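## Task

Lift the TV remote from the low bookcase's middle shelf and set it down on the bookcase's top surface. The robot must not tip over or be left leaning, or the attempt fails. The remote has to stay on top by itself once the robot lets go; if only the robot is holding it there, it does not count.

## Robot and tools

ROBOT. A Hello Robot Stretch 4, about 1.6 m tall, with a single arm. It has an omni-wheel base (rim no more than 0.23 m from the base origin), a lift that travels up a mast, an arm that telescopes forward, a wrist with yaw, pitch and roll, and a two-finger gripper. There are four cameras: head_camera, head_left_camera, head_right_camera and wrist_camera. A loose object may occasionally get a brief push from outside.

FRAMES. Base frame: origin on the floor below the centre of the base, x forward, y left, z up. hand_pose is reported in this frame and refers to a point between the open fingertips. With all wrist joints at 0, its axes line up with the base frame. The printed value may be a little off. The odometry frame is the base frame as it was when the scene began. base_odometry counts wheel rotation, so any slip shows up as travel. Heading runs from -3.142 to 3.142 and is positive to the left.

TOOL execute_actions. Argument "actions" is a list holding one action, or empty to just read state and images. Optional "cameras" chooses which images come back: a list of names, null or ["all"] for all of them, [] for none.

An action may contain "base", "joints" or both, plus optional "pace" and "contact_limits". Alternatively it can be {"end_of_arm": "enable_torque"} on its own. All motions in one action start together.

"base" takes exactly one relative move, measured from the base's last reported position:
- translate_m: straight drive in metres, forward positive, -2 to 2.
- strafe_m: sideways move in metres, left positive, -2 to 2.
- rotate_rad: turn in place in radians, counter-clockwise positive, -3.2 to 3.2.

"joints" is one object keyed by joint name. Each value is an absolute target, not an offset:
- lift_m: 0 to 1.2 m.
- arm_m: extension, 0 to 0.55 m.
- wrist_yaw_rad: -1.134 to 4.276. 0 points forward, positive turns left, 3.14 is folded back. Above 3.4 the arm may get in the way.
- wrist_pitch_rad: -1.117 to 4.259. 0 is level, 1.57 points straight down.
- wrist_roll_rad: -1.117 to 4.259. At 0 the fingers are level; positive turns clockwise when viewed from behind the gripper.
- gripper_m: fingertip gap, -0.038 to 0.141 m. Values below 0 press the fingers together.

A joint target outside its range is clipped and reported. Any other bad value or unknown key rejects the whole call, and nothing moves. Each action is capped at 15 s. A part you leave out may still be pushing toward its previous target.

"pace" is "slow", "default", "fast" or "max". For the base this means 0.1/0.3/0.4/0.6 m/s and 1/2/3/4 rad/s. When the lift is above 0.2 m, lower limits apply, down to 0.3 m/s and 1 rad/s at lift 1.2.

contact_limits has only arm_m, from 0 (gentlest) to 0.75. The default is 0.5. It sets how hard an arm move may push before it halts.

To unfold the wrist at the start, send lift_m 0.4 together with wrist_yaw_rad 0.

OTHER TOOLS.
- wait: seconds from 0 to 10. It returns state and images without commanding anything.
- zoom_image: camera name plus region [x0, y0, x1, y1] in image pixels, with the origin at the top left. The region can be at most 504x504, and only from the camera's latest full image.
- finished_scene: the scene number. It is final, and the goal must already hold.

If a result reports a stop, any later motion, wait or finish calls in the same reply are skipped.

RESULTS.
- lidar_m: 12 distances in metres, in 30-degree sectors. The 1st is straight ahead and they run counter-clockwise (4th left, 7th behind, 10th right). "-" means nothing seen, or something closer than 0.25 m. It sees from roughly 0.15 m up to the robot's height, so shelf tops are visible. It can miss glass, thin legs and much of what is behind the robot.
- wrist_depth_mm: a 7x7 grid of depths, 100 to 2000 mm, starting at the top left. The robot's own body appears in it.
- turned_by_wheels vs turned_by_imu: a difference over about 0.1 rad suggests slipping or a collision. The heading error is then about wheels minus imu.
- base_tilt: forward/right lean in degrees, with a fixed bias of up to about 1.5.
- base_status / joint_status: "done"; "off_target" (stopped away from the target, may still push); "contact_stop_at_<key>" (hit something; the joint holds, though the lift, arm or wheels can go slack); "limit_stop_at_<name>"; "time_out"; "torque_fault" (a wrist or gripper motor went limp; send enable_torque).
- "limit_stop_at_tilt" means the lean is over 6 degrees and drive and joints go slack.
- "limit_stop_at_own_body" means the joint was about to hit the robot; you can still move it away. This is likely with pitch below -0.2 and roll below -0.4 or above 4.
- on_its_own describes things not commanded in this call. There, "held at" is a target, not a position.
- motor_effort: percent of maximum, with the peak in brackets. Readings are noisy and biased. For wheel_0-2, positive pushes a right turn.

GRIPPING. Close to a gap smaller than the object. A smaller value squeezes harder and pulls the object in slightly. Neither the gripper reading nor "done" proves you are holding anything. A firm grip at command ≥0 shows up in the gripper_m effort. If the fingertips stick on a surface below, raise the lift.

AVOID. Tipping or leaning: do not drive or turn with more than 1 kg held and arm_m above 0.2, especially at fast paces. Avoid long or high pushes. Also avoid dropping objects, slamming into things, hard hits, and letting objects fall. Release the item so it rests on the bookcase top without support, then check in the images before finishing. Fewer and shorter robot motions are better.

Each tool is called as name(argument=value, ...), one argument or row to a line, values as JSON.

## Session

execute_actions(
  actions=[],
)

Scene clock: 0.00 s.
base_odometry: x=+0.000 y=+0.000 heading=+0.000 (m, m, rad; odometry frame)
turned_by_wheels: +0.000 (rad since the last result)
turned_by_imu: +0.000 (rad since the last result)
base_tilt: forward=+0.7 right=+0.3 (deg)
lidar_m: 0.62 0.65 1.40 2.85 2.97 3.29 3.48 1.25 0.89 0.84 0.92 0.65
base_status: not commanded
joint_positions: lift_m=+0.128 arm_m=-0.002 wrist_yaw_rad=+3.040 wrist_pitch_rad=+0.013 wrist_roll_rad=+0.020 gripper_m=+0.057
joint_status: not commanded
motor_effort: lift_m=+19 arm_m=+0 wrist_yaw_rad=+1 wrist_pitch_rad=-8 wrist_roll_rad=+0 gripper_m=-3 wheel_0=+0 wheel_1=-1 wheel_2=+0 (%)
hand_pose: x=-0.1091 y=+0.1163 z=+0.3026 quat_wxyz=(+0.051, -0.006, +0.010, +0.999) (m; base frame)
wrist_depth_mm: - 139 - - - - - / - 138 - - - - - / 109 140 - - - - - / 137 179 - - - - - / 1397 1661 1808 1863 - - - / 931 960 214 1060 217 1118 1138 / 279 276 732 108 732 750 768
pictures: head_camera, head_left_camera, head_right_camera, wrist_camera
Images, in order (width x height): head_camera 420x560, head_left_camera 420x672, head_right_camera 420x672, wrist_camera 616x392.

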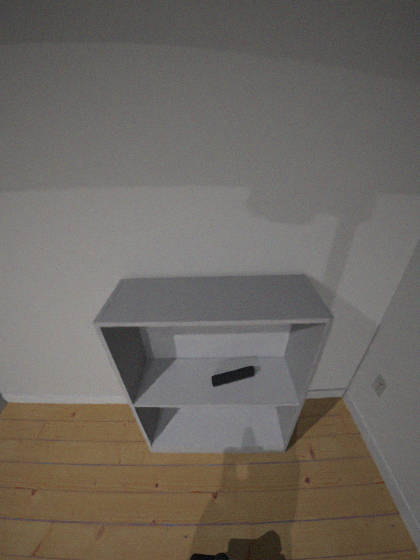

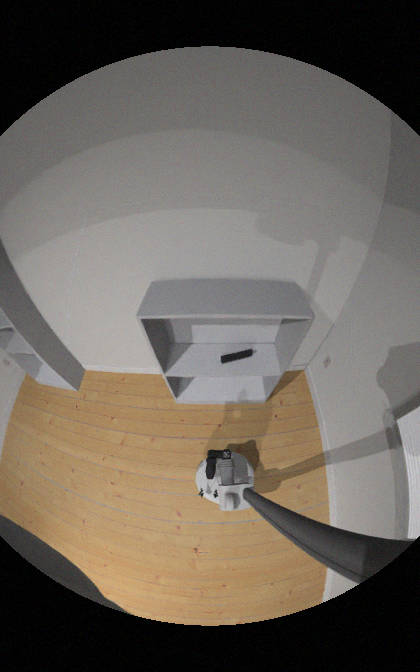

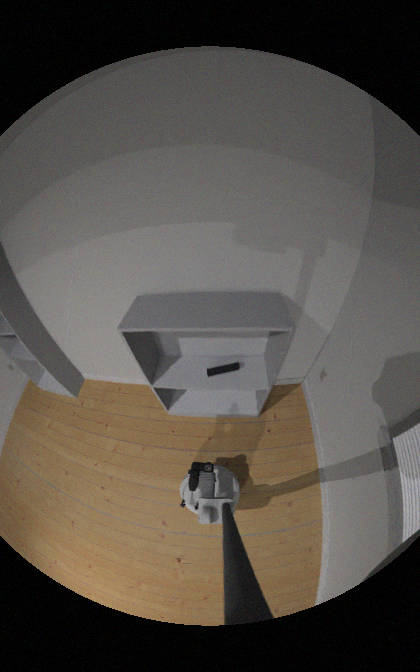

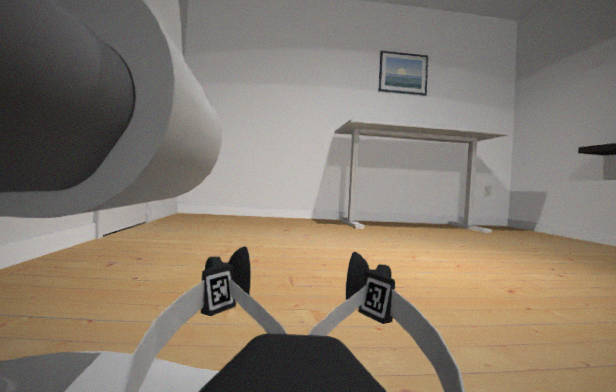

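zoom_image(
  camera="head_camera",
  region=[80, 260, 350, 470],
)

Region (80, 260, 350, 470) of head_camera's 420x560 image, scaled by 1.867, with more detail than that image has.

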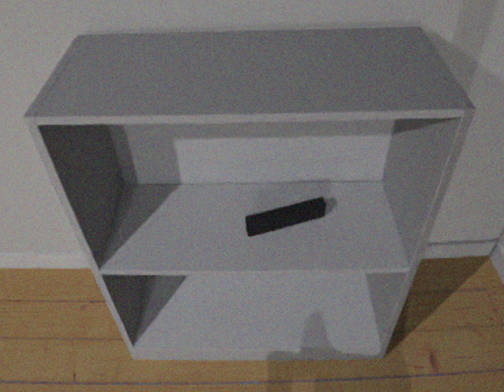

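execute_actions(
  actions=[
    {"base": {"strafe_m": -0.18}, "joints": {"lift_m": 0.6, "wrist_yaw_rad": 0, "gripper_m": 0.12}, "pace": "fast"},
  ],
  cameras=["wrist_camera"],
)

execute_actions(
  actions=[
    {"joints": {"wrist_pitch_rad": 1.57, "wrist_roll_rad": 1.37, "lift_m": 0.7}, "pace": "fast"},
  ],
  cameras=["head_camera", "wrist_camera"],
)

Scene clock: 28.07 s.
base_odometry: x=+0.000 y=-0.180 heading=+0.000 (m, m, rad; odometry frame)
turned_by_wheels: +0.000 (rad since the last result)
turned_by_imu: +0.000 (rad since the last result)
base_tilt: forward=+0.6 right=+0.3 (deg)
lidar_m: 0.62 0.65 1.39 3.02 3.16 3.31 2.56 0.97 0.70 0.66 0.73 0.63
base_status: done
joint_positions: lift_m=+0.600 arm_m=-0.002 wrist_yaw_rad=+0.001 wrist_pitch_rad=+0.013 wrist_roll_rad=+0.020 gripper_m=+0.120
joint_status: all done
motor_effort: lift_m=+22(22) arm_m=-1(1) wrist_yaw_rad=-2(6) wrist_pitch_rad=-7(7) wrist_roll_rad=+1(2) gripper_m=-1(8) wheel_0=-1(8) wheel_1=+1(12) wheel_2=+0(1) (%)
hand_pose: x=+0.4575 y=-0.0872 z=+0.7743 quat_wxyz=(+1.000, +0.010, +0.006, +0.000) (m; base frame)
wrist_depth_mm: 512 508 484 477 427 707 707 / 668 661 654 654 591 715 715 / 676 668 661 654 569 707 723 / 668 668 661 654 544 732 723 / 676 668 668 661 521 732 723 / 676 676 549 668 218 732 732 / 521 512 530 108 525 741 741
pictures: wrist_camera
camera_calibration (this result's frames):
wrist_camera: T_world_to_cam=[[-0.0141516, -0.998539, 0.0521474, -0.129344], [-0.043128, -0.0514946, -0.997742, 0.844692], [0.998969, -0.0163686, -0.0423363, -0.195282], [0, 0, 0, 1]] pos_world=[0.22968, -0.088855, 0.841262]
Images, in order (width x height): wrist_camera 616x392.

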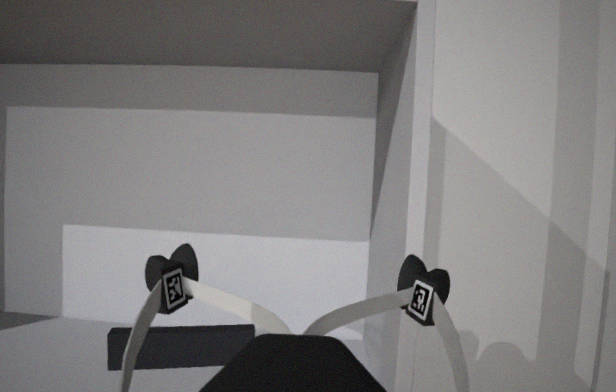

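Scene clock: 29.50 s.
base_odometry: x=+0.000 y=-0.180 heading=+0.000 (m, m, rad; odometry frame)
turned_by_wheels: +0.000 (rad since the last result)
turned_by_imu: +0.000 (rad since the last result)
base_tilt: forward=+0.7 right=+0.3 (deg)
lidar_m: 0.61 0.64 1.40 3.03 3.16 3.30 2.57 0.98 0.69 0.66 0.74 0.63
base_status: not commanded
joint_positions: lift_m=+0.700 arm_m=-0.002 wrist_yaw_rad=+0.000 wrist_pitch_rad=+1.570 wrist_roll_rad=+1.370 gripper_m=+0.120
joint_status: all done
motor_effort: lift_m=+22(22) arm_m=-1(1) wrist_yaw_rad=-1(2) wrist_pitch_rad=-1(8) wrist_roll_rad=+2(6) gripper_m=-1(3) wheel_0=-1(1) wheel_1=+2(2) wheel_2=+0(0) (%)
hand_pose: x=+0.1693 y=-0.0874 z=+0.5895 quat_wxyz=(+0.548, +0.447, +0.547, -0.447) (m; base frame)
wrist_depth_mm: 798 798 798 798 798 809 798 / 699 798 788 809 798 809 809 / 699 798 798 809 809 820 820 / 707 798 798 809 603 809 820 / 707 809 798 597 603 603 831 / 759 809 820 603 609 609 320 / 820 820 820 108 609 831 842
pictures: head_camera, wrist_camera
camera_calibration (this result's frames):
wrist_camera: T_world_to_cam=[[-0.962809, -0.269802, 0.0143573, 0.122668], [-0.269291, 0.962589, 0.0300889, 0.1689], [-0.0219382, 0.0251035, -0.999444, 0.825534], [0, 0, 0, 1]] pos_world=[0.1817, -0.150209, 0.818232]
Images, in order (width x height): head_camera 420x560, wrist_camera 616x392.

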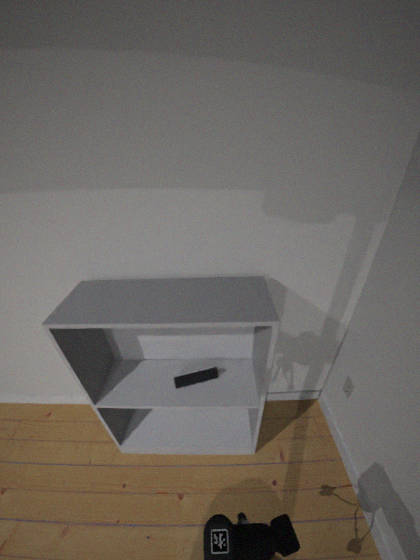

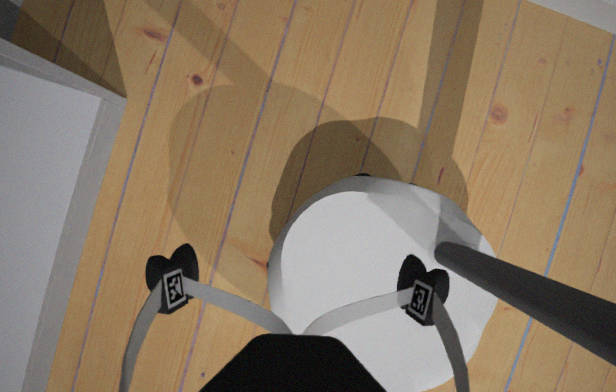

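execute_actions(
  actions=[
    {"base": {"strafe_m": 0.18}, "joints": {"lift_m": 0.74, "arm_m": 0.1}, "pace": "fast"},
  ],
  cameras=[],
)

execute_actions(
  actions=[
    {"base": {"translate_m": 0.25}, "pace": "fast"},
  ],
  cameras=["head_camera", "head_left_camera", "wrist_camera"],
)

Scene clock: 39.63 s.
base_odometry: x=+0.000 y=+0.000 heading=+0.000 (m, m, rad; odometry frame)
turned_by_wheels: +0.000 (rad since the last result)
turned_by_imu: +0.000 (rad since the last result)
base_tilt: forward=+0.6 right=+0.3 (deg)
lidar_m: 0.62 0.67 1.40 2.85 2.98 3.30 3.46 1.23 0.89 0.85 0.92 0.65
base_status: done
joint_positions: lift_m=+0.740 arm_m=+0.099 wrist_yaw_rad=+0.000 wrist_pitch_rad=+1.570 wrist_roll_rad=+1.370 gripper_m=+0.120
joint_status: all done
motor_effort: lift_m=+21(19) arm_m=+4(3) wrist_yaw_rad=+0(0) wrist_pitch_rad=-1(0) wrist_roll_rad=+2(1) gripper_m=-2(0) wheel_0=+1(13) wheel_1=-2(12) wheel_2=+0(3) (%)
hand_pose: x=+0.2704 y=-0.0874 z=+0.6296 quat_wxyz=(+0.548, +0.447, +0.547, -0.447) (m; base frame)
wrist_depth_mm: 732 741 831 842 842 831 842 / 732 741 831 842 842 842 842 / 732 741 831 842 854 842 854 / 741 759 842 842 715 842 866 / 750 820 854 854 647 640 866 / 750 809 842 854 647 647 647 / 750 854 854 108 647 647 878
pictures: none
No camera images: the call's "cameras" was empty. Leave "cameras" out to get every camera's image.

Scene clock: 41.57 s.
base_odometry: x=+0.250 y=+0.000 heading=+0.000 (m, m, rad; odometry frame)
turned_by_wheels: +0.000 (rad since the last result)
turned_by_imu: -0.001 (rad since the last result)
base_tilt: forward=+0.6 right=+0.3 (deg)
lidar_m: 0.36 0.40 1.02 1.81 2.97 3.72 3.49 1.21 0.89 0.85 0.52 0.40
base_status: done
joint_positions: lift_m=+0.740 arm_m=+0.099 wrist_yaw_rad=+0.000 wrist_pitch_rad=+1.570 wrist_roll_rad=+1.370 gripper_m=+0.120
joint_status: not commanded
motor_effort: lift_m=+21(21) arm_m=+5(4) wrist_yaw_rad=+0(1) wrist_pitch_rad=-2(1) wrist_roll_rad=+1(0) gripper_m=-1(3) wheel_0=+2(11) wheel_1=+1(7) wheel_2=+0(11) (%)
hand_pose: x=+0.2704 y=-0.0874 z=+0.6296 quat_wxyz=(+0.548, +0.447, +0.547, -0.447) (m; base frame)
wrist_depth_mm: 300 300 301 831 831 842 842 / 301 301 309 842 842 842 854 / 297 303 741 842 842 842 854 / 298 306 750 842 715 854 866 / 301 306 750 854 647 640 866 / 307 307 750 854 640 647 654 / 307 309 778 108 647 647 866
pictures: head_camera, head_left_camera, wrist_camera
camera_calibration (this result's frames):
wrist_camera: T_world_to_cam=[[-0.962846, -0.269658, 0.0145501, 0.219299], [-0.269141, 0.962629, 0.0301428, 0.194839], [-0.0221346, 0.0251069, -0.99944, 0.867831], [0, 0, 0, 1]] pos_world=[0.2828, -0.150211, 0.858281]
Images, in order (width x height): head_camera 420x560, head_left_camera 420x672, wrist_camera 616x392.

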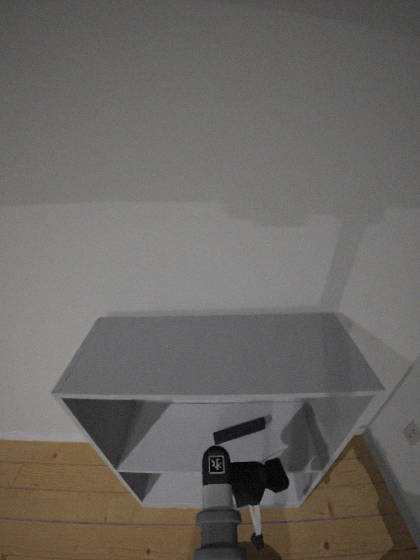

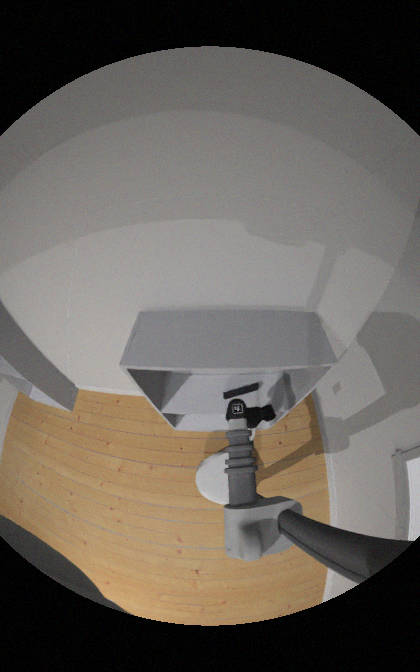

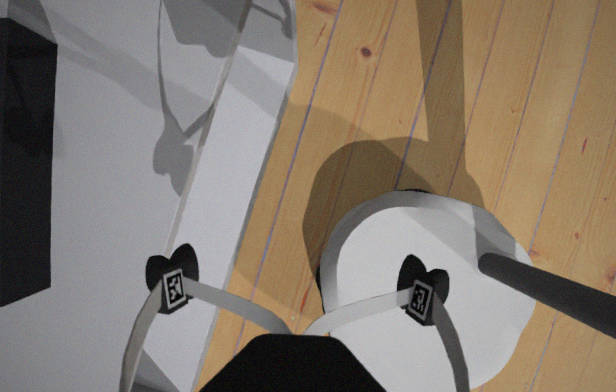

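execute_actions(
  actions=[
    {"joints": {"lift_m": 0.725, "arm_m": 0.32}, "contact_limits": {"arm_m": 0.2}},
  ],
  cameras=["head_camera", "wrist_camera"],
)

Scene clock: 54.00 s.
base_odometry: x=+0.250 y=+0.000 heading=+0.000 (m, m, rad; odometry frame)
turned_by_wheels: +0.000 (rad since the last result)
turned_by_imu: +0.000 (rad since the last result)
base_tilt: forward=+0.7 right=+0.3 (deg)
lidar_m: 0.37 0.39 1.01 1.83 2.98 3.74 3.50 1.20 0.88 0.87 0.52 0.40
base_status: not commanded
joint_positions: lift_m=+0.725 arm_m=+0.319 wrist_yaw_rad=+0.000 wrist_pitch_rad=+1.570 wrist_roll_rad=+1.370 gripper_m=+0.120
joint_status: all done
motor_effort: lift_m=+17(22) arm_m=+5(3) wrist_yaw_rad=+0(0) wrist_pitch_rad=-1(2) wrist_roll_rad=+2(0) gripper_m=-2(1) wheel_0=+2(2) wheel_1=+1(1) wheel_2=+0(0) (%)
contact_limits: arm_m 0.2
hand_pose: x=+0.4903 y=-0.0874 z=+0.6150 quat_wxyz=(+0.548, +0.447, +0.547, -0.447) (m; base frame)
wrist_depth_mm: 171 234 286 287 289 289 820 / 180 256 286 289 289 291 831 / 192 283 264 290 291 842 831 / 206 290 265 293 293 831 842 / 222 290 266 294 294 634 634 / 244 293 267 294 294 634 634 / 267 293 268 108 298 640 640
pictures: head_camera, wrist_camera
camera_calibration (this result's frames):
wrist_camera: T_world_to_cam=[[-0.96286, -0.269607, 0.0146173, 0.43122], [-0.269088, 0.962643, 0.0301616, 0.25443], [-0.022203, 0.0251081, -0.999438, 0.858127], [0, 0, 0, 1]] pos_world=[0.502722, -0.150212, 0.843668]
Images, in order (width x height): head_camera 420x560, wrist_camera 616x392.

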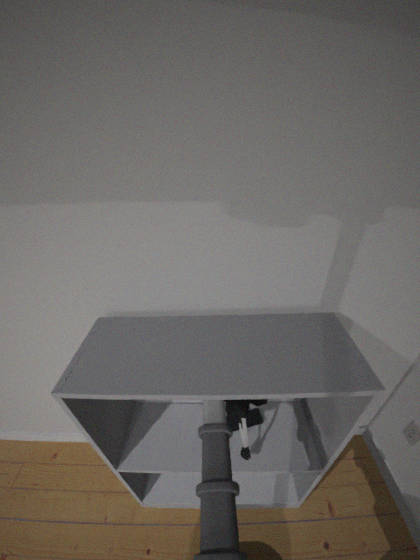

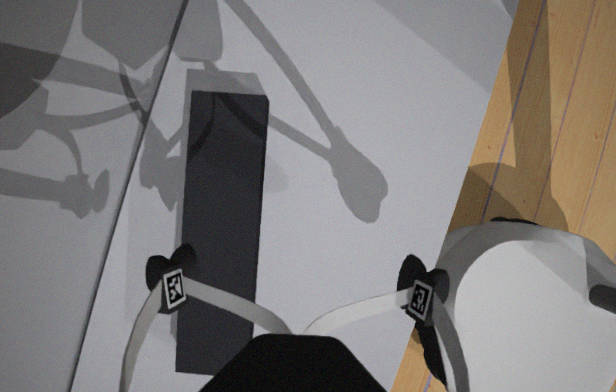

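execute_actions(
  actions=[
    {"joints": {"arm_m": 0.377, "gripper_m": 0.095}, "contact_limits": {"arm_m": 0.2}},
  ],
  cameras=[],
)

execute_actions(
  actions=[
    {"joints": {"lift_m": 0.69}, "pace": "slow"},
  ],
  cameras=["wrist_camera"],
)

Scene clock: 61.57 s.
base_odometry: x=+0.250 y=+0.000 heading=+0.000 (m, m, rad; odometry frame)
turned_by_wheels: +0.000 (rad since the last result)
turned_by_imu: +0.000 (rad since the last result)
base_tilt: forward=+0.6 right=+0.3 (deg)
lidar_m: 0.37 0.38 1.02 1.81 2.99 3.76 3.51 1.19 0.89 0.86 0.53 0.39
base_status: not commanded
joint_positions: lift_m=+0.725 arm_m=+0.376 wrist_yaw_rad=+0.000 wrist_pitch_rad=+1.570 wrist_roll_rad=+1.370 gripper_m=+0.095
joint_status: all done
motor_effort: lift_m=+16(16) arm_m=+5(7) wrist_yaw_rad=-1(0) wrist_pitch_rad=-2(0) wrist_roll_rad=+4(1) gripper_m=-2(3) wheel_0=+1(2) wheel_1=+1(1) wheel_2=+0(0) (%)
contact_limits: arm_m 0.2
hand_pose: x=+0.5473 y=-0.0874 z=+0.6150 quat_wxyz=(+0.548, +0.447, +0.547, -0.447) (m; base frame)
wrist_depth_mm: 108 140 240 287 287 289 290 / 111 153 271 287 290 290 293 / 115 168 289 265 293 291 831 / 123 187 290 265 293 293 842 / 132 210 291 266 293 296 634 / 145 206 293 267 217 297 634 / 159 236 294 108 296 634 634
pictures: none
No camera images: the call's "cameras" was empty. Leave "cameras" out to get every camera's image.

Scene clock: 62.70 s.
base_odometry: x=+0.250 y=+0.000 heading=+0.000 (m, m, rad; odometry frame)
turned_by_wheels: +0.000 (rad since the last result)
turned_by_imu: +0.000 (rad since the last result)
base_tilt: forward=+0.7 right=+0.4 (deg)
lidar_m: 0.37 0.38 1.02 1.80 2.97 3.76 3.49 1.22 0.89 0.86 0.52 0.40
base_status: not commanded
joint_positions: lift_m=+0.690 arm_m=+0.376 wrist_yaw_rad=+0.000 wrist_pitch_rad=+1.570 wrist_roll_rad=+1.370 gripper_m=+0.095
joint_status: all done
motor_effort: lift_m=+16(17) arm_m=+4(4) wrist_yaw_rad=+0(0) wrist_pitch_rad=-1(2) wrist_roll_rad=+0(1) gripper_m=-3(1) wheel_0=+2(2) wheel_1=+1(1) wheel_2=+0(0) (%)
hand_pose: x=+0.5473 y=-0.0874 z=+0.5800 quat_wxyz=(+0.548, +0.447, +0.547, -0.447) (m; base frame)
wrist_depth_mm: 108 140 241 252 254 254 255 / 111 152 253 253 254 255 256 / 115 168 254 229 255 256 257 / 123 187 255 230 257 258 809 / 132 210 256 233 258 259 603 / 145 206 233 232 217 260 603 / 159 236 259 108 260 263 603
pictures: wrist_camera
camera_calibration (this result's frames):
wrist_camera: T_world_to_cam=[[-0.962865, -0.269584, 0.0146749, 0.486576], [-0.269064, 0.962649, 0.0301777, 0.270799], [-0.0222622, 0.0251086, -0.999437, 0.824461], [0, 0, 0, 1]] pos_world=[0.559724, -0.150212, 0.808684]
Images, in order (width x height): wrist_camera 616x392.

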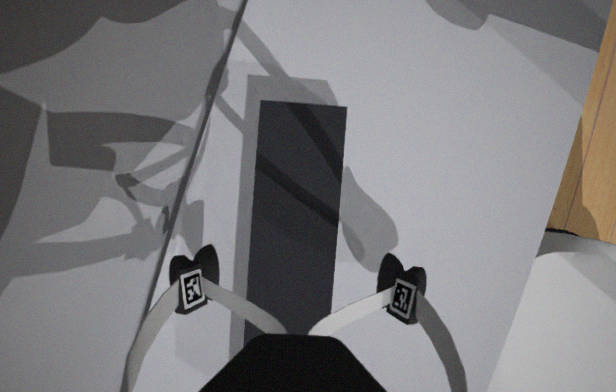

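execute_actions(
  actions=[
    {"joints": {"lift_m": 0.677}, "pace": "slow"},
  ],
  cameras=[],
)

execute_actions(
  actions=[
    {"joints": {"gripper_m": 0.02}},
  ],
  cameras=["wrist_camera"],
)

Scene clock: 67.13 s.
base_odometry: x=+0.250 y=+0.000 heading=+0.000 (m, m, rad; odometry frame)
turned_by_wheels: +0.000 (rad since the last result)
turned_by_imu: +0.000 (rad since the last result)
base_tilt: forward=+0.7 right=+0.3 (deg)
lidar_m: 0.37 0.39 1.02 1.81 2.99 3.76 3.48 1.20 0.89 0.86 0.54 0.38
base_status: not commanded
joint_positions: lift_m=+0.678 arm_m=+0.376 wrist_yaw_rad=+0.000 wrist_pitch_rad=+1.571 wrist_roll_rad=+1.370 gripper_m=+0.095
joint_status: all done
motor_effort: lift_m=+13(16) arm_m=+5(5) wrist_yaw_rad=-1(1) wrist_pitch_rad=-3(5) wrist_roll_rad=+2(0) gripper_m=-2(2) wheel_0=+2(2) wheel_1=+1(1) wheel_2=+0(0) (%)
hand_pose: x=+0.5470 y=-0.0874 z=+0.5673 quat_wxyz=(+0.548, +0.447, +0.548, -0.447) (m; base frame)
wrist_depth_mm: 107 139 239 241 242 243 244 / 110 151 243 243 243 245 245 / 115 167 243 220 245 246 247 / 122 186 245 220 246 247 248 / 132 208 246 220 247 248 585 / 145 205 222 222 202 250 585 / 158 234 248 108 250 250 591
pictures: none
No camera images: the call's "cameras" was empty. Leave "cameras" out to get every camera's image.

Scene clock: 68.70 s.
base_odometry: x=+0.250 y=+0.000 heading=+0.000 (m, m, rad; odometry frame)
turned_by_wheels: +0.000 (rad since the last result)
turned_by_imu: +0.000 (rad since the last result)
base_tilt: forward=+0.7 right=+0.2 (deg)
lidar_m: 0.37 0.41 1.03 1.82 2.97 3.77 3.49 1.21 0.89 0.86 0.53 0.38
base_status: not commanded
joint_positions: lift_m=+0.677 arm_m=+0.376 wrist_yaw_rad=-0.001 wrist_pitch_rad=+1.570 wrist_roll_rad=+1.370 gripper_m=+0.020
joint_status: all done
motor_effort: lift_m=+16(16) arm_m=+5(4) wrist_yaw_rad=+1(2) wrist_pitch_rad=-2(8) wrist_roll_rad=+3(2) gripper_m=-15(11) wheel_0=+2(2) wheel_1=+1(1) wheel_2=+0(0) (%)
hand_pose: x=+0.5472 y=-0.0874 z=+0.5670 quat_wxyz=(+0.548, +0.448, +0.547, -0.447) (m; base frame)
wrist_depth_mm: 107 140 238 239 240 241 243 / 111 153 240 241 241 243 243 / 115 169 241 211 243 243 245 / 123 187 243 211 244 245 246 / 133 211 243 213 246 247 585 / 145 198 206 213 191 247 591 / 159 225 246 108 248 249 585
pictures: wrist_camera
camera_calibration (this result's frames):
wrist_camera: T_world_to_cam=[[-0.963023, -0.269, 0.015007, 0.486587], [-0.26847, 0.962812, 0.0302705, 0.270792], [-0.0225917, 0.0251223, -0.999429, 0.811632], [0, 0, 0, 1]] pos_world=[0.55963, -0.15022, 0.795669]
Images, in order (width x height): wrist_camera 616x392.

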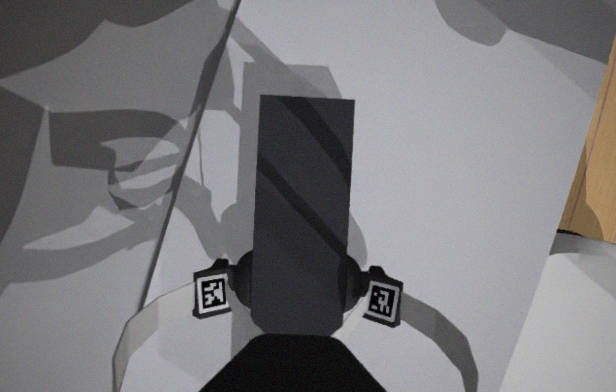

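execute_actions(
  actions=[
    {"joints": {"lift_m": 0.70}},
  ],
  cameras=[],
)

execute_actions(
  actions=[
    {"joints": {"arm_m": 0.05}},
  ],
  cameras=[],
)

execute_actions(
  actions=[
    {"joints": {"lift_m": 1.2}},
  ],
  cameras=["head_camera", "wrist_camera"],
)

Scene clock: 75.90 s.
base_odometry: x=+0.250 y=+0.000 heading=+0.000 (m, m, rad; odometry frame)
turned_by_wheels: +0.000 (rad since the last result)
turned_by_imu: +0.000 (rad since the last result)
base_tilt: forward=+0.6 right=+0.3 (deg)
lidar_m: 0.37 0.40 1.03 1.83 2.98 3.76 3.49 1.22 0.88 0.87 0.53 0.39
base_status: not commanded
joint_positions: lift_m=+0.700 arm_m=+0.376 wrist_yaw_rad=-0.001 wrist_pitch_rad=+1.570 wrist_roll_rad=+1.370 gripper_m=+0.020
joint_status: all done
motor_effort: lift_m=+23(18) arm_m=+5(4) wrist_yaw_rad=+2(1) wrist_pitch_rad=-2(3) wrist_roll_rad=+0(1) gripper_m=-14(15) wheel_0=+2(2) wheel_1=+1(1) wheel_2=+0(0) (%)
hand_pose: x=+0.5472 y=-0.0874 z=+0.5895 quat_wxyz=(+0.548, +0.448, +0.547, -0.447) (m; base frame)
wrist_depth_mm: 107 140 241 262 263 264 264 / 111 153 262 263 263 265 265 / 115 169 263 211 265 266 267 / 123 187 264 211 266 267 809 / 133 211 266 213 267 268 609 / 145 198 206 213 191 271 609 / 159 225 268 108 271 271 615
pictures: none
No camera images: the call's "cameras" was empty. Leave "cameras" out to get every camera's image.

Scene clock: 78.00 s.
base_odometry: x=+0.250 y=+0.000 heading=+0.000 (m, m, rad; odometry frame)
turned_by_wheels: +0.000 (rad since the last result)
turned_by_imu: +0.000 (rad since the last result)
base_tilt: forward=+0.7 right=+0.4 (deg)
lidar_m: 0.36 0.40 1.04 1.84 3.00 3.76 3.50 1.19 0.89 0.86 0.53 0.29
base_status: not commanded
joint_positions: lift_m=+0.700 arm_m=+0.051 wrist_yaw_rad=+0.000 wrist_pitch_rad=+1.570 wrist_roll_rad=+1.370 gripper_m=+0.020
joint_status: all done
motor_effort: lift_m=+23(23) arm_m=-4(7) wrist_yaw_rad=+0(0) wrist_pitch_rad=-1(2) wrist_roll_rad=+3(2) gripper_m=-15(14) wheel_0=+2(2) wheel_1=+1(1) wheel_2=+0(0) (%)
hand_pose: x=+0.2219 y=-0.0874 z=+0.5895 quat_wxyz=(+0.548, +0.447, +0.547, -0.447) (m; base frame)
wrist_depth_mm: 262 262 683 798 809 798 809 / 263 263 699 798 798 809 798 / 264 699 707 211 809 809 809 / 264 707 707 211 615 809 820 / 266 707 715 213 603 609 820 / 267 715 206 213 191 609 394 / 272 715 820 108 609 615 820
pictures: none
No camera images: the call's "cameras" was empty. Leave "cameras" out to get every camera's image.

Scene clock: 80.93 s.
base_odometry: x=+0.250 y=+0.000 heading=+0.000 (m, m, rad; odometry frame)
turned_by_wheels: +0.000 (rad since the last result)
turned_by_imu: +0.000 (rad since the last result)
base_tilt: forward=+0.7 right=+0.4 (deg)
lidar_m: 0.37 0.40 1.04 1.82 2.97 3.76 - 1.21 0.89 0.86 0.53 0.25
base_status: not commanded
joint_positions: lift_m=+1.200 arm_m=+0.051 wrist_yaw_rad=+0.000 wrist_pitch_rad=+1.570 wrist_roll_rad=+1.370 gripper_m=+0.020
joint_status: all done
motor_effort: lift_m=+22(22) arm_m=-5(4) wrist_yaw_rad=+0(0) wrist_pitch_rad=-1(2) wrist_roll_rad=+1(1) gripper_m=-15(16) wheel_0=+2(2) wheel_1=+1(1) wheel_2=+0(0) (%)
hand_pose: x=+0.2219 y=-0.0874 z=+1.0895 quat_wxyz=(+0.548, +0.447, +0.547, -0.447) (m; base frame)
wrist_depth_mm: 249 250 683 1281 1255 1281 1182 / 251 263 759 1281 1281 1281 1308 / 252 759 759 211 1281 1281 1308 / 253 759 759 211 1308 1308 1308 / 253 759 768 213 1098 1336 1281 / 256 759 206 213 191 1308 397 / 271 768 1308 108 1308 1308 1308
pictures: head_camera, wrist_camera
camera_calibration (this result's frames):
wrist_camera: T_world_to_cam=[[-0.962935, -0.269321, 0.0149198, 0.165535], [-0.268793, 0.962723, 0.0302462, 0.167736], [-0.0225096, 0.0251148, -0.999431, 1.32647], [0, 0, 0, 1]] pos_world=[0.234344, -0.150215, 1.31817]
Images, in order (width x height): head_camera 420x560, wrist_camera 616x392.

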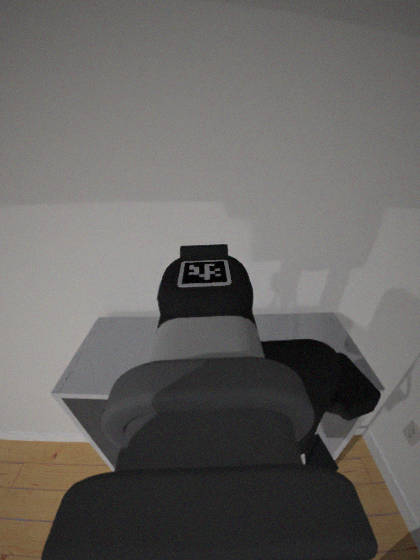

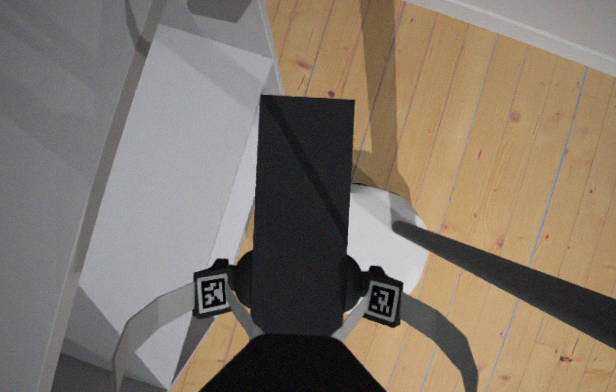

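execute_actions(
  actions=[
    {"joints": {"arm_m": 0.33}, "contact_limits": {"arm_m": 0.15}},
  ],
  cameras=["wrist_camera"],
)

Scene clock: 86.40 s.
base_odometry: x=+0.250 y=+0.000 heading=+0.000 (m, m, rad; odometry frame)
turned_by_wheels: +0.000 (rad since the last result)
turned_by_imu: +0.000 (rad since the last result)
base_tilt: forward=+0.7 right=+0.3 (deg)
lidar_m: 0.37 0.41 1.04 1.81 2.97 3.74 - 1.21 0.89 0.87 0.52 0.37
base_status: not commanded
joint_positions: lift_m=+1.200 arm_m=+0.329 wrist_yaw_rad=+0.000 wrist_pitch_rad=+1.570 wrist_roll_rad=+1.370 gripper_m=+0.020
joint_status: all done
motor_effort: lift_m=+22(22) arm_m=+5(6) wrist_yaw_rad=-1(1) wrist_pitch_rad=+0(2) wrist_roll_rad=+1(1) gripper_m=-16(16) wheel_0=+2(2) wheel_1=+1(1) wheel_2=+0(0) (%)
contact_limits: arm_m 0.15
hand_pose: x=+0.5004 y=-0.0874 z=+1.0895 quat_wxyz=(+0.548, +0.448, +0.547, -0.447) (m; base frame)
wrist_depth_mm: 240 273 249 250 251 252 1160 / 252 249 251 251 252 253 1281 / 266 252 252 211 253 253 1308 / 283 252 253 212 255 255 1308 / 282 253 253 213 255 904 1308 / 276 254 206 213 191 1098 1336 / 255 256 255 108 258 1308 1308
pictures: wrist_camera
camera_calibration (this result's frames):
wrist_camera: T_world_to_cam=[[-0.962886, -0.269521, 0.0144716, 0.434131], [-0.269007, 0.962667, 0.030121, 0.242826], [-0.0220496, 0.0251102, -0.999441, 1.33252], [0, 0, 0, 1]] pos_world=[0.512722, -0.150213, 1.31818]
Images, in order (width x height): wrist_camera 616x392.

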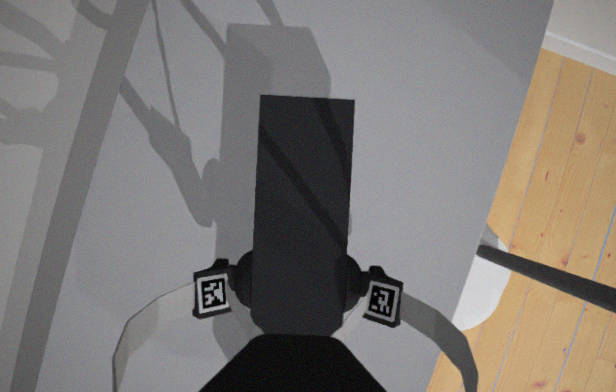

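execute_actions(
  actions=[
    {"joints": {"lift_m": 1.19}, "pace": "slow"},
  ],
  cameras=[],
)

execute_actions(
  actions=[
    {"joints": {"gripper_m": 0.12}, "pace": "slow"},
  ],
  cameras=["wrist_camera"],
)

Scene clock: 90.07 s.
base_odometry: x=+0.250 y=+0.000 heading=+0.000 (m, m, rad; odometry frame)
turned_by_wheels: +0.000 (rad since the last result)
turned_by_imu: +0.000 (rad since the last result)
base_tilt: forward=+0.6 right=+0.2 (deg)
lidar_m: 0.37 0.41 1.03 1.81 2.99 3.77 - 1.21 0.88 0.86 0.53 0.39
base_status: not commanded
joint_positions: lift_m=+1.190 arm_m=+0.329 wrist_yaw_rad=+0.000 wrist_pitch_rad=+1.570 wrist_roll_rad=+1.370 gripper_m=+0.020
joint_status: all done
motor_effort: lift_m=+17(18) arm_m=+5(5) wrist_yaw_rad=+0(0) wrist_pitch_rad=+0(1) wrist_roll_rad=+1(1) gripper_m=-15(14) wheel_0=+2(2) wheel_1=+1(1) wheel_2=+0(0) (%)
hand_pose: x=+0.5004 y=-0.0874 z=+1.0800 quat_wxyz=(+0.548, +0.448, +0.547, -0.447) (m; base frame)
wrist_depth_mm: 240 240 241 241 242 242 1098 / 252 240 241 241 243 243 1281 / 266 241 243 211 244 244 1308 / 272 242 243 212 245 247 1308 / 271 244 244 213 246 878 1308 / 245 245 206 213 191 1098 1308 / 245 246 247 108 249 1336 1308
pictures: none
No camera images: the call's "cameras" was empty. Leave "cameras" out to get every camera's image.

Scene clock: 94.03 s.
base_odometry: x=+0.250 y=+0.000 heading=+0.000 (m, m, rad; odometry frame)
turned_by_wheels: +0.000 (rad since the last result)
turned_by_imu: +0.000 (rad since the last result)
base_tilt: forward=+0.6 right=+0.4 (deg)
lidar_m: 0.37 0.39 1.04 1.84 2.95 3.75 - 1.20 0.89 0.87 0.52 0.38
base_status: not commanded
joint_positions: lift_m=+1.190 arm_m=+0.329 wrist_yaw_rad=+0.000 wrist_pitch_rad=+1.570 wrist_roll_rad=+1.370 gripper_m=+0.120
joint_status: all done
motor_effort: lift_m=+17(17) arm_m=+5(5) wrist_yaw_rad=+0(0) wrist_pitch_rad=-3(1) wrist_roll_rad=-1(0) gripper_m=-1(12) wheel_0=+2(2) wheel_1=+1(1) wheel_2=+0(0) (%)
hand_pose: x=+0.5003 y=-0.0874 z=+1.0800 quat_wxyz=(+0.548, +0.447, +0.547, -0.447) (m; base frame)
wrist_depth_mm: 239 256 241 241 242 243 1098 / 251 243 242 244 244 245 1281 / 265 243 243 219 244 245 1281 / 276 244 245 220 246 247 1308 / 274 245 246 222 248 878 1308 / 247 246 221 222 198 1098 1336 / 247 248 249 108 250 1308 1336
pictures: wrist_camera
camera_calibration (this result's frames):
wrist_camera: T_world_to_cam=[[-0.96288, -0.269521, 0.0148162, 0.433797], [-0.268997, 0.962667, 0.0302173, 0.242976], [-0.0224072, 0.0251101, -0.999434, 1.32317], [0, 0, 0, 1]] pos_world=[0.512703, -0.150213, 1.30865]
Images, in order (width x height): wrist_camera 616x392.

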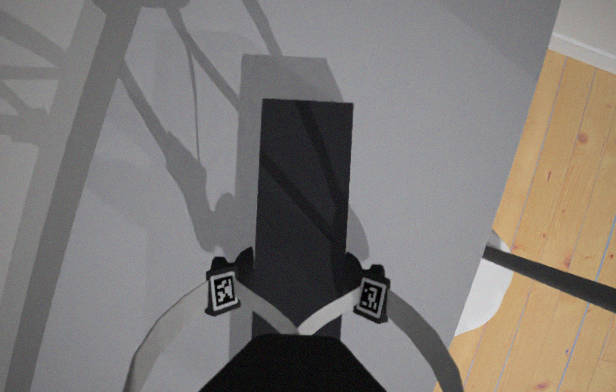

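The remote is resting on top, but the fingertips are stuck against the surface, so I'm raising the lift to free them.

execute_actions(
  actions=[
    {"joints": {"lift_m": 1.2, "gripper_m": 0.14}},
  ],
  cameras=["wrist_camera"],
)

Scene clock: 98.87 s.
base_odometry: x=+0.250 y=+0.000 heading=+0.000 (m, m, rad; odometry frame)
turned_by_wheels: +0.000 (rad since the last result)
turned_by_imu: +0.000 (rad since the last result)
base_tilt: forward=+0.6 right=+0.3 (deg)
lidar_m: 0.37 0.39 1.04 1.81 2.98 3.74 - 1.21 0.88 0.86 0.53 0.39
base_status: not commanded
joint_positions: lift_m=+1.200 arm_m=+0.329 wrist_yaw_rad=+0.000 wrist_pitch_rad=+1.570 wrist_roll_rad=+1.370 gripper_m=+0.140
joint_status: all done
motor_effort: lift_m=+22(23) arm_m=+4(4) wrist_yaw_rad=+0(1) wrist_pitch_rad=-1(3) wrist_roll_rad=+2(2) gripper_m=-1(0) wheel_0=+2(2) wheel_1=+1(1) wheel_2=+0(0) (%)
hand_pose: x=+0.5004 y=-0.0874 z=+1.0895 quat_wxyz=(+0.548, +0.447, +0.547, -0.447) (m; base frame)
wrist_depth_mm: 240 278 249 250 251 252 1160 / 251 251 251 252 253 253 1308 / 266 251 252 228 253 254 1308 / 283 252 253 229 256 256 1308 / 283 253 255 229 255 991 1308 / 276 254 256 230 257 1118 1308 / 256 256 256 108 258 1336 1336
pictures: wrist_camera
camera_calibration (this result's frames):
wrist_camera: T_world_to_cam=[[-0.962895, -0.269476, 0.0146792, 0.433918], [-0.268956, 0.96268, 0.030179, 0.242738], [-0.0222639, 0.0251112, -0.999437, 1.33266], [0, 0, 0, 1]] pos_world=[0.512774, -0.150213, 1.31821]
Images, in order (width x height): wrist_camera 616x392.

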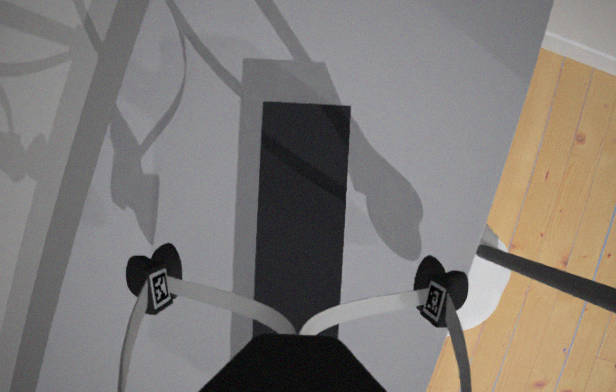

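finished_scene(
  scene=1,
)

The scene is finished: the task was done.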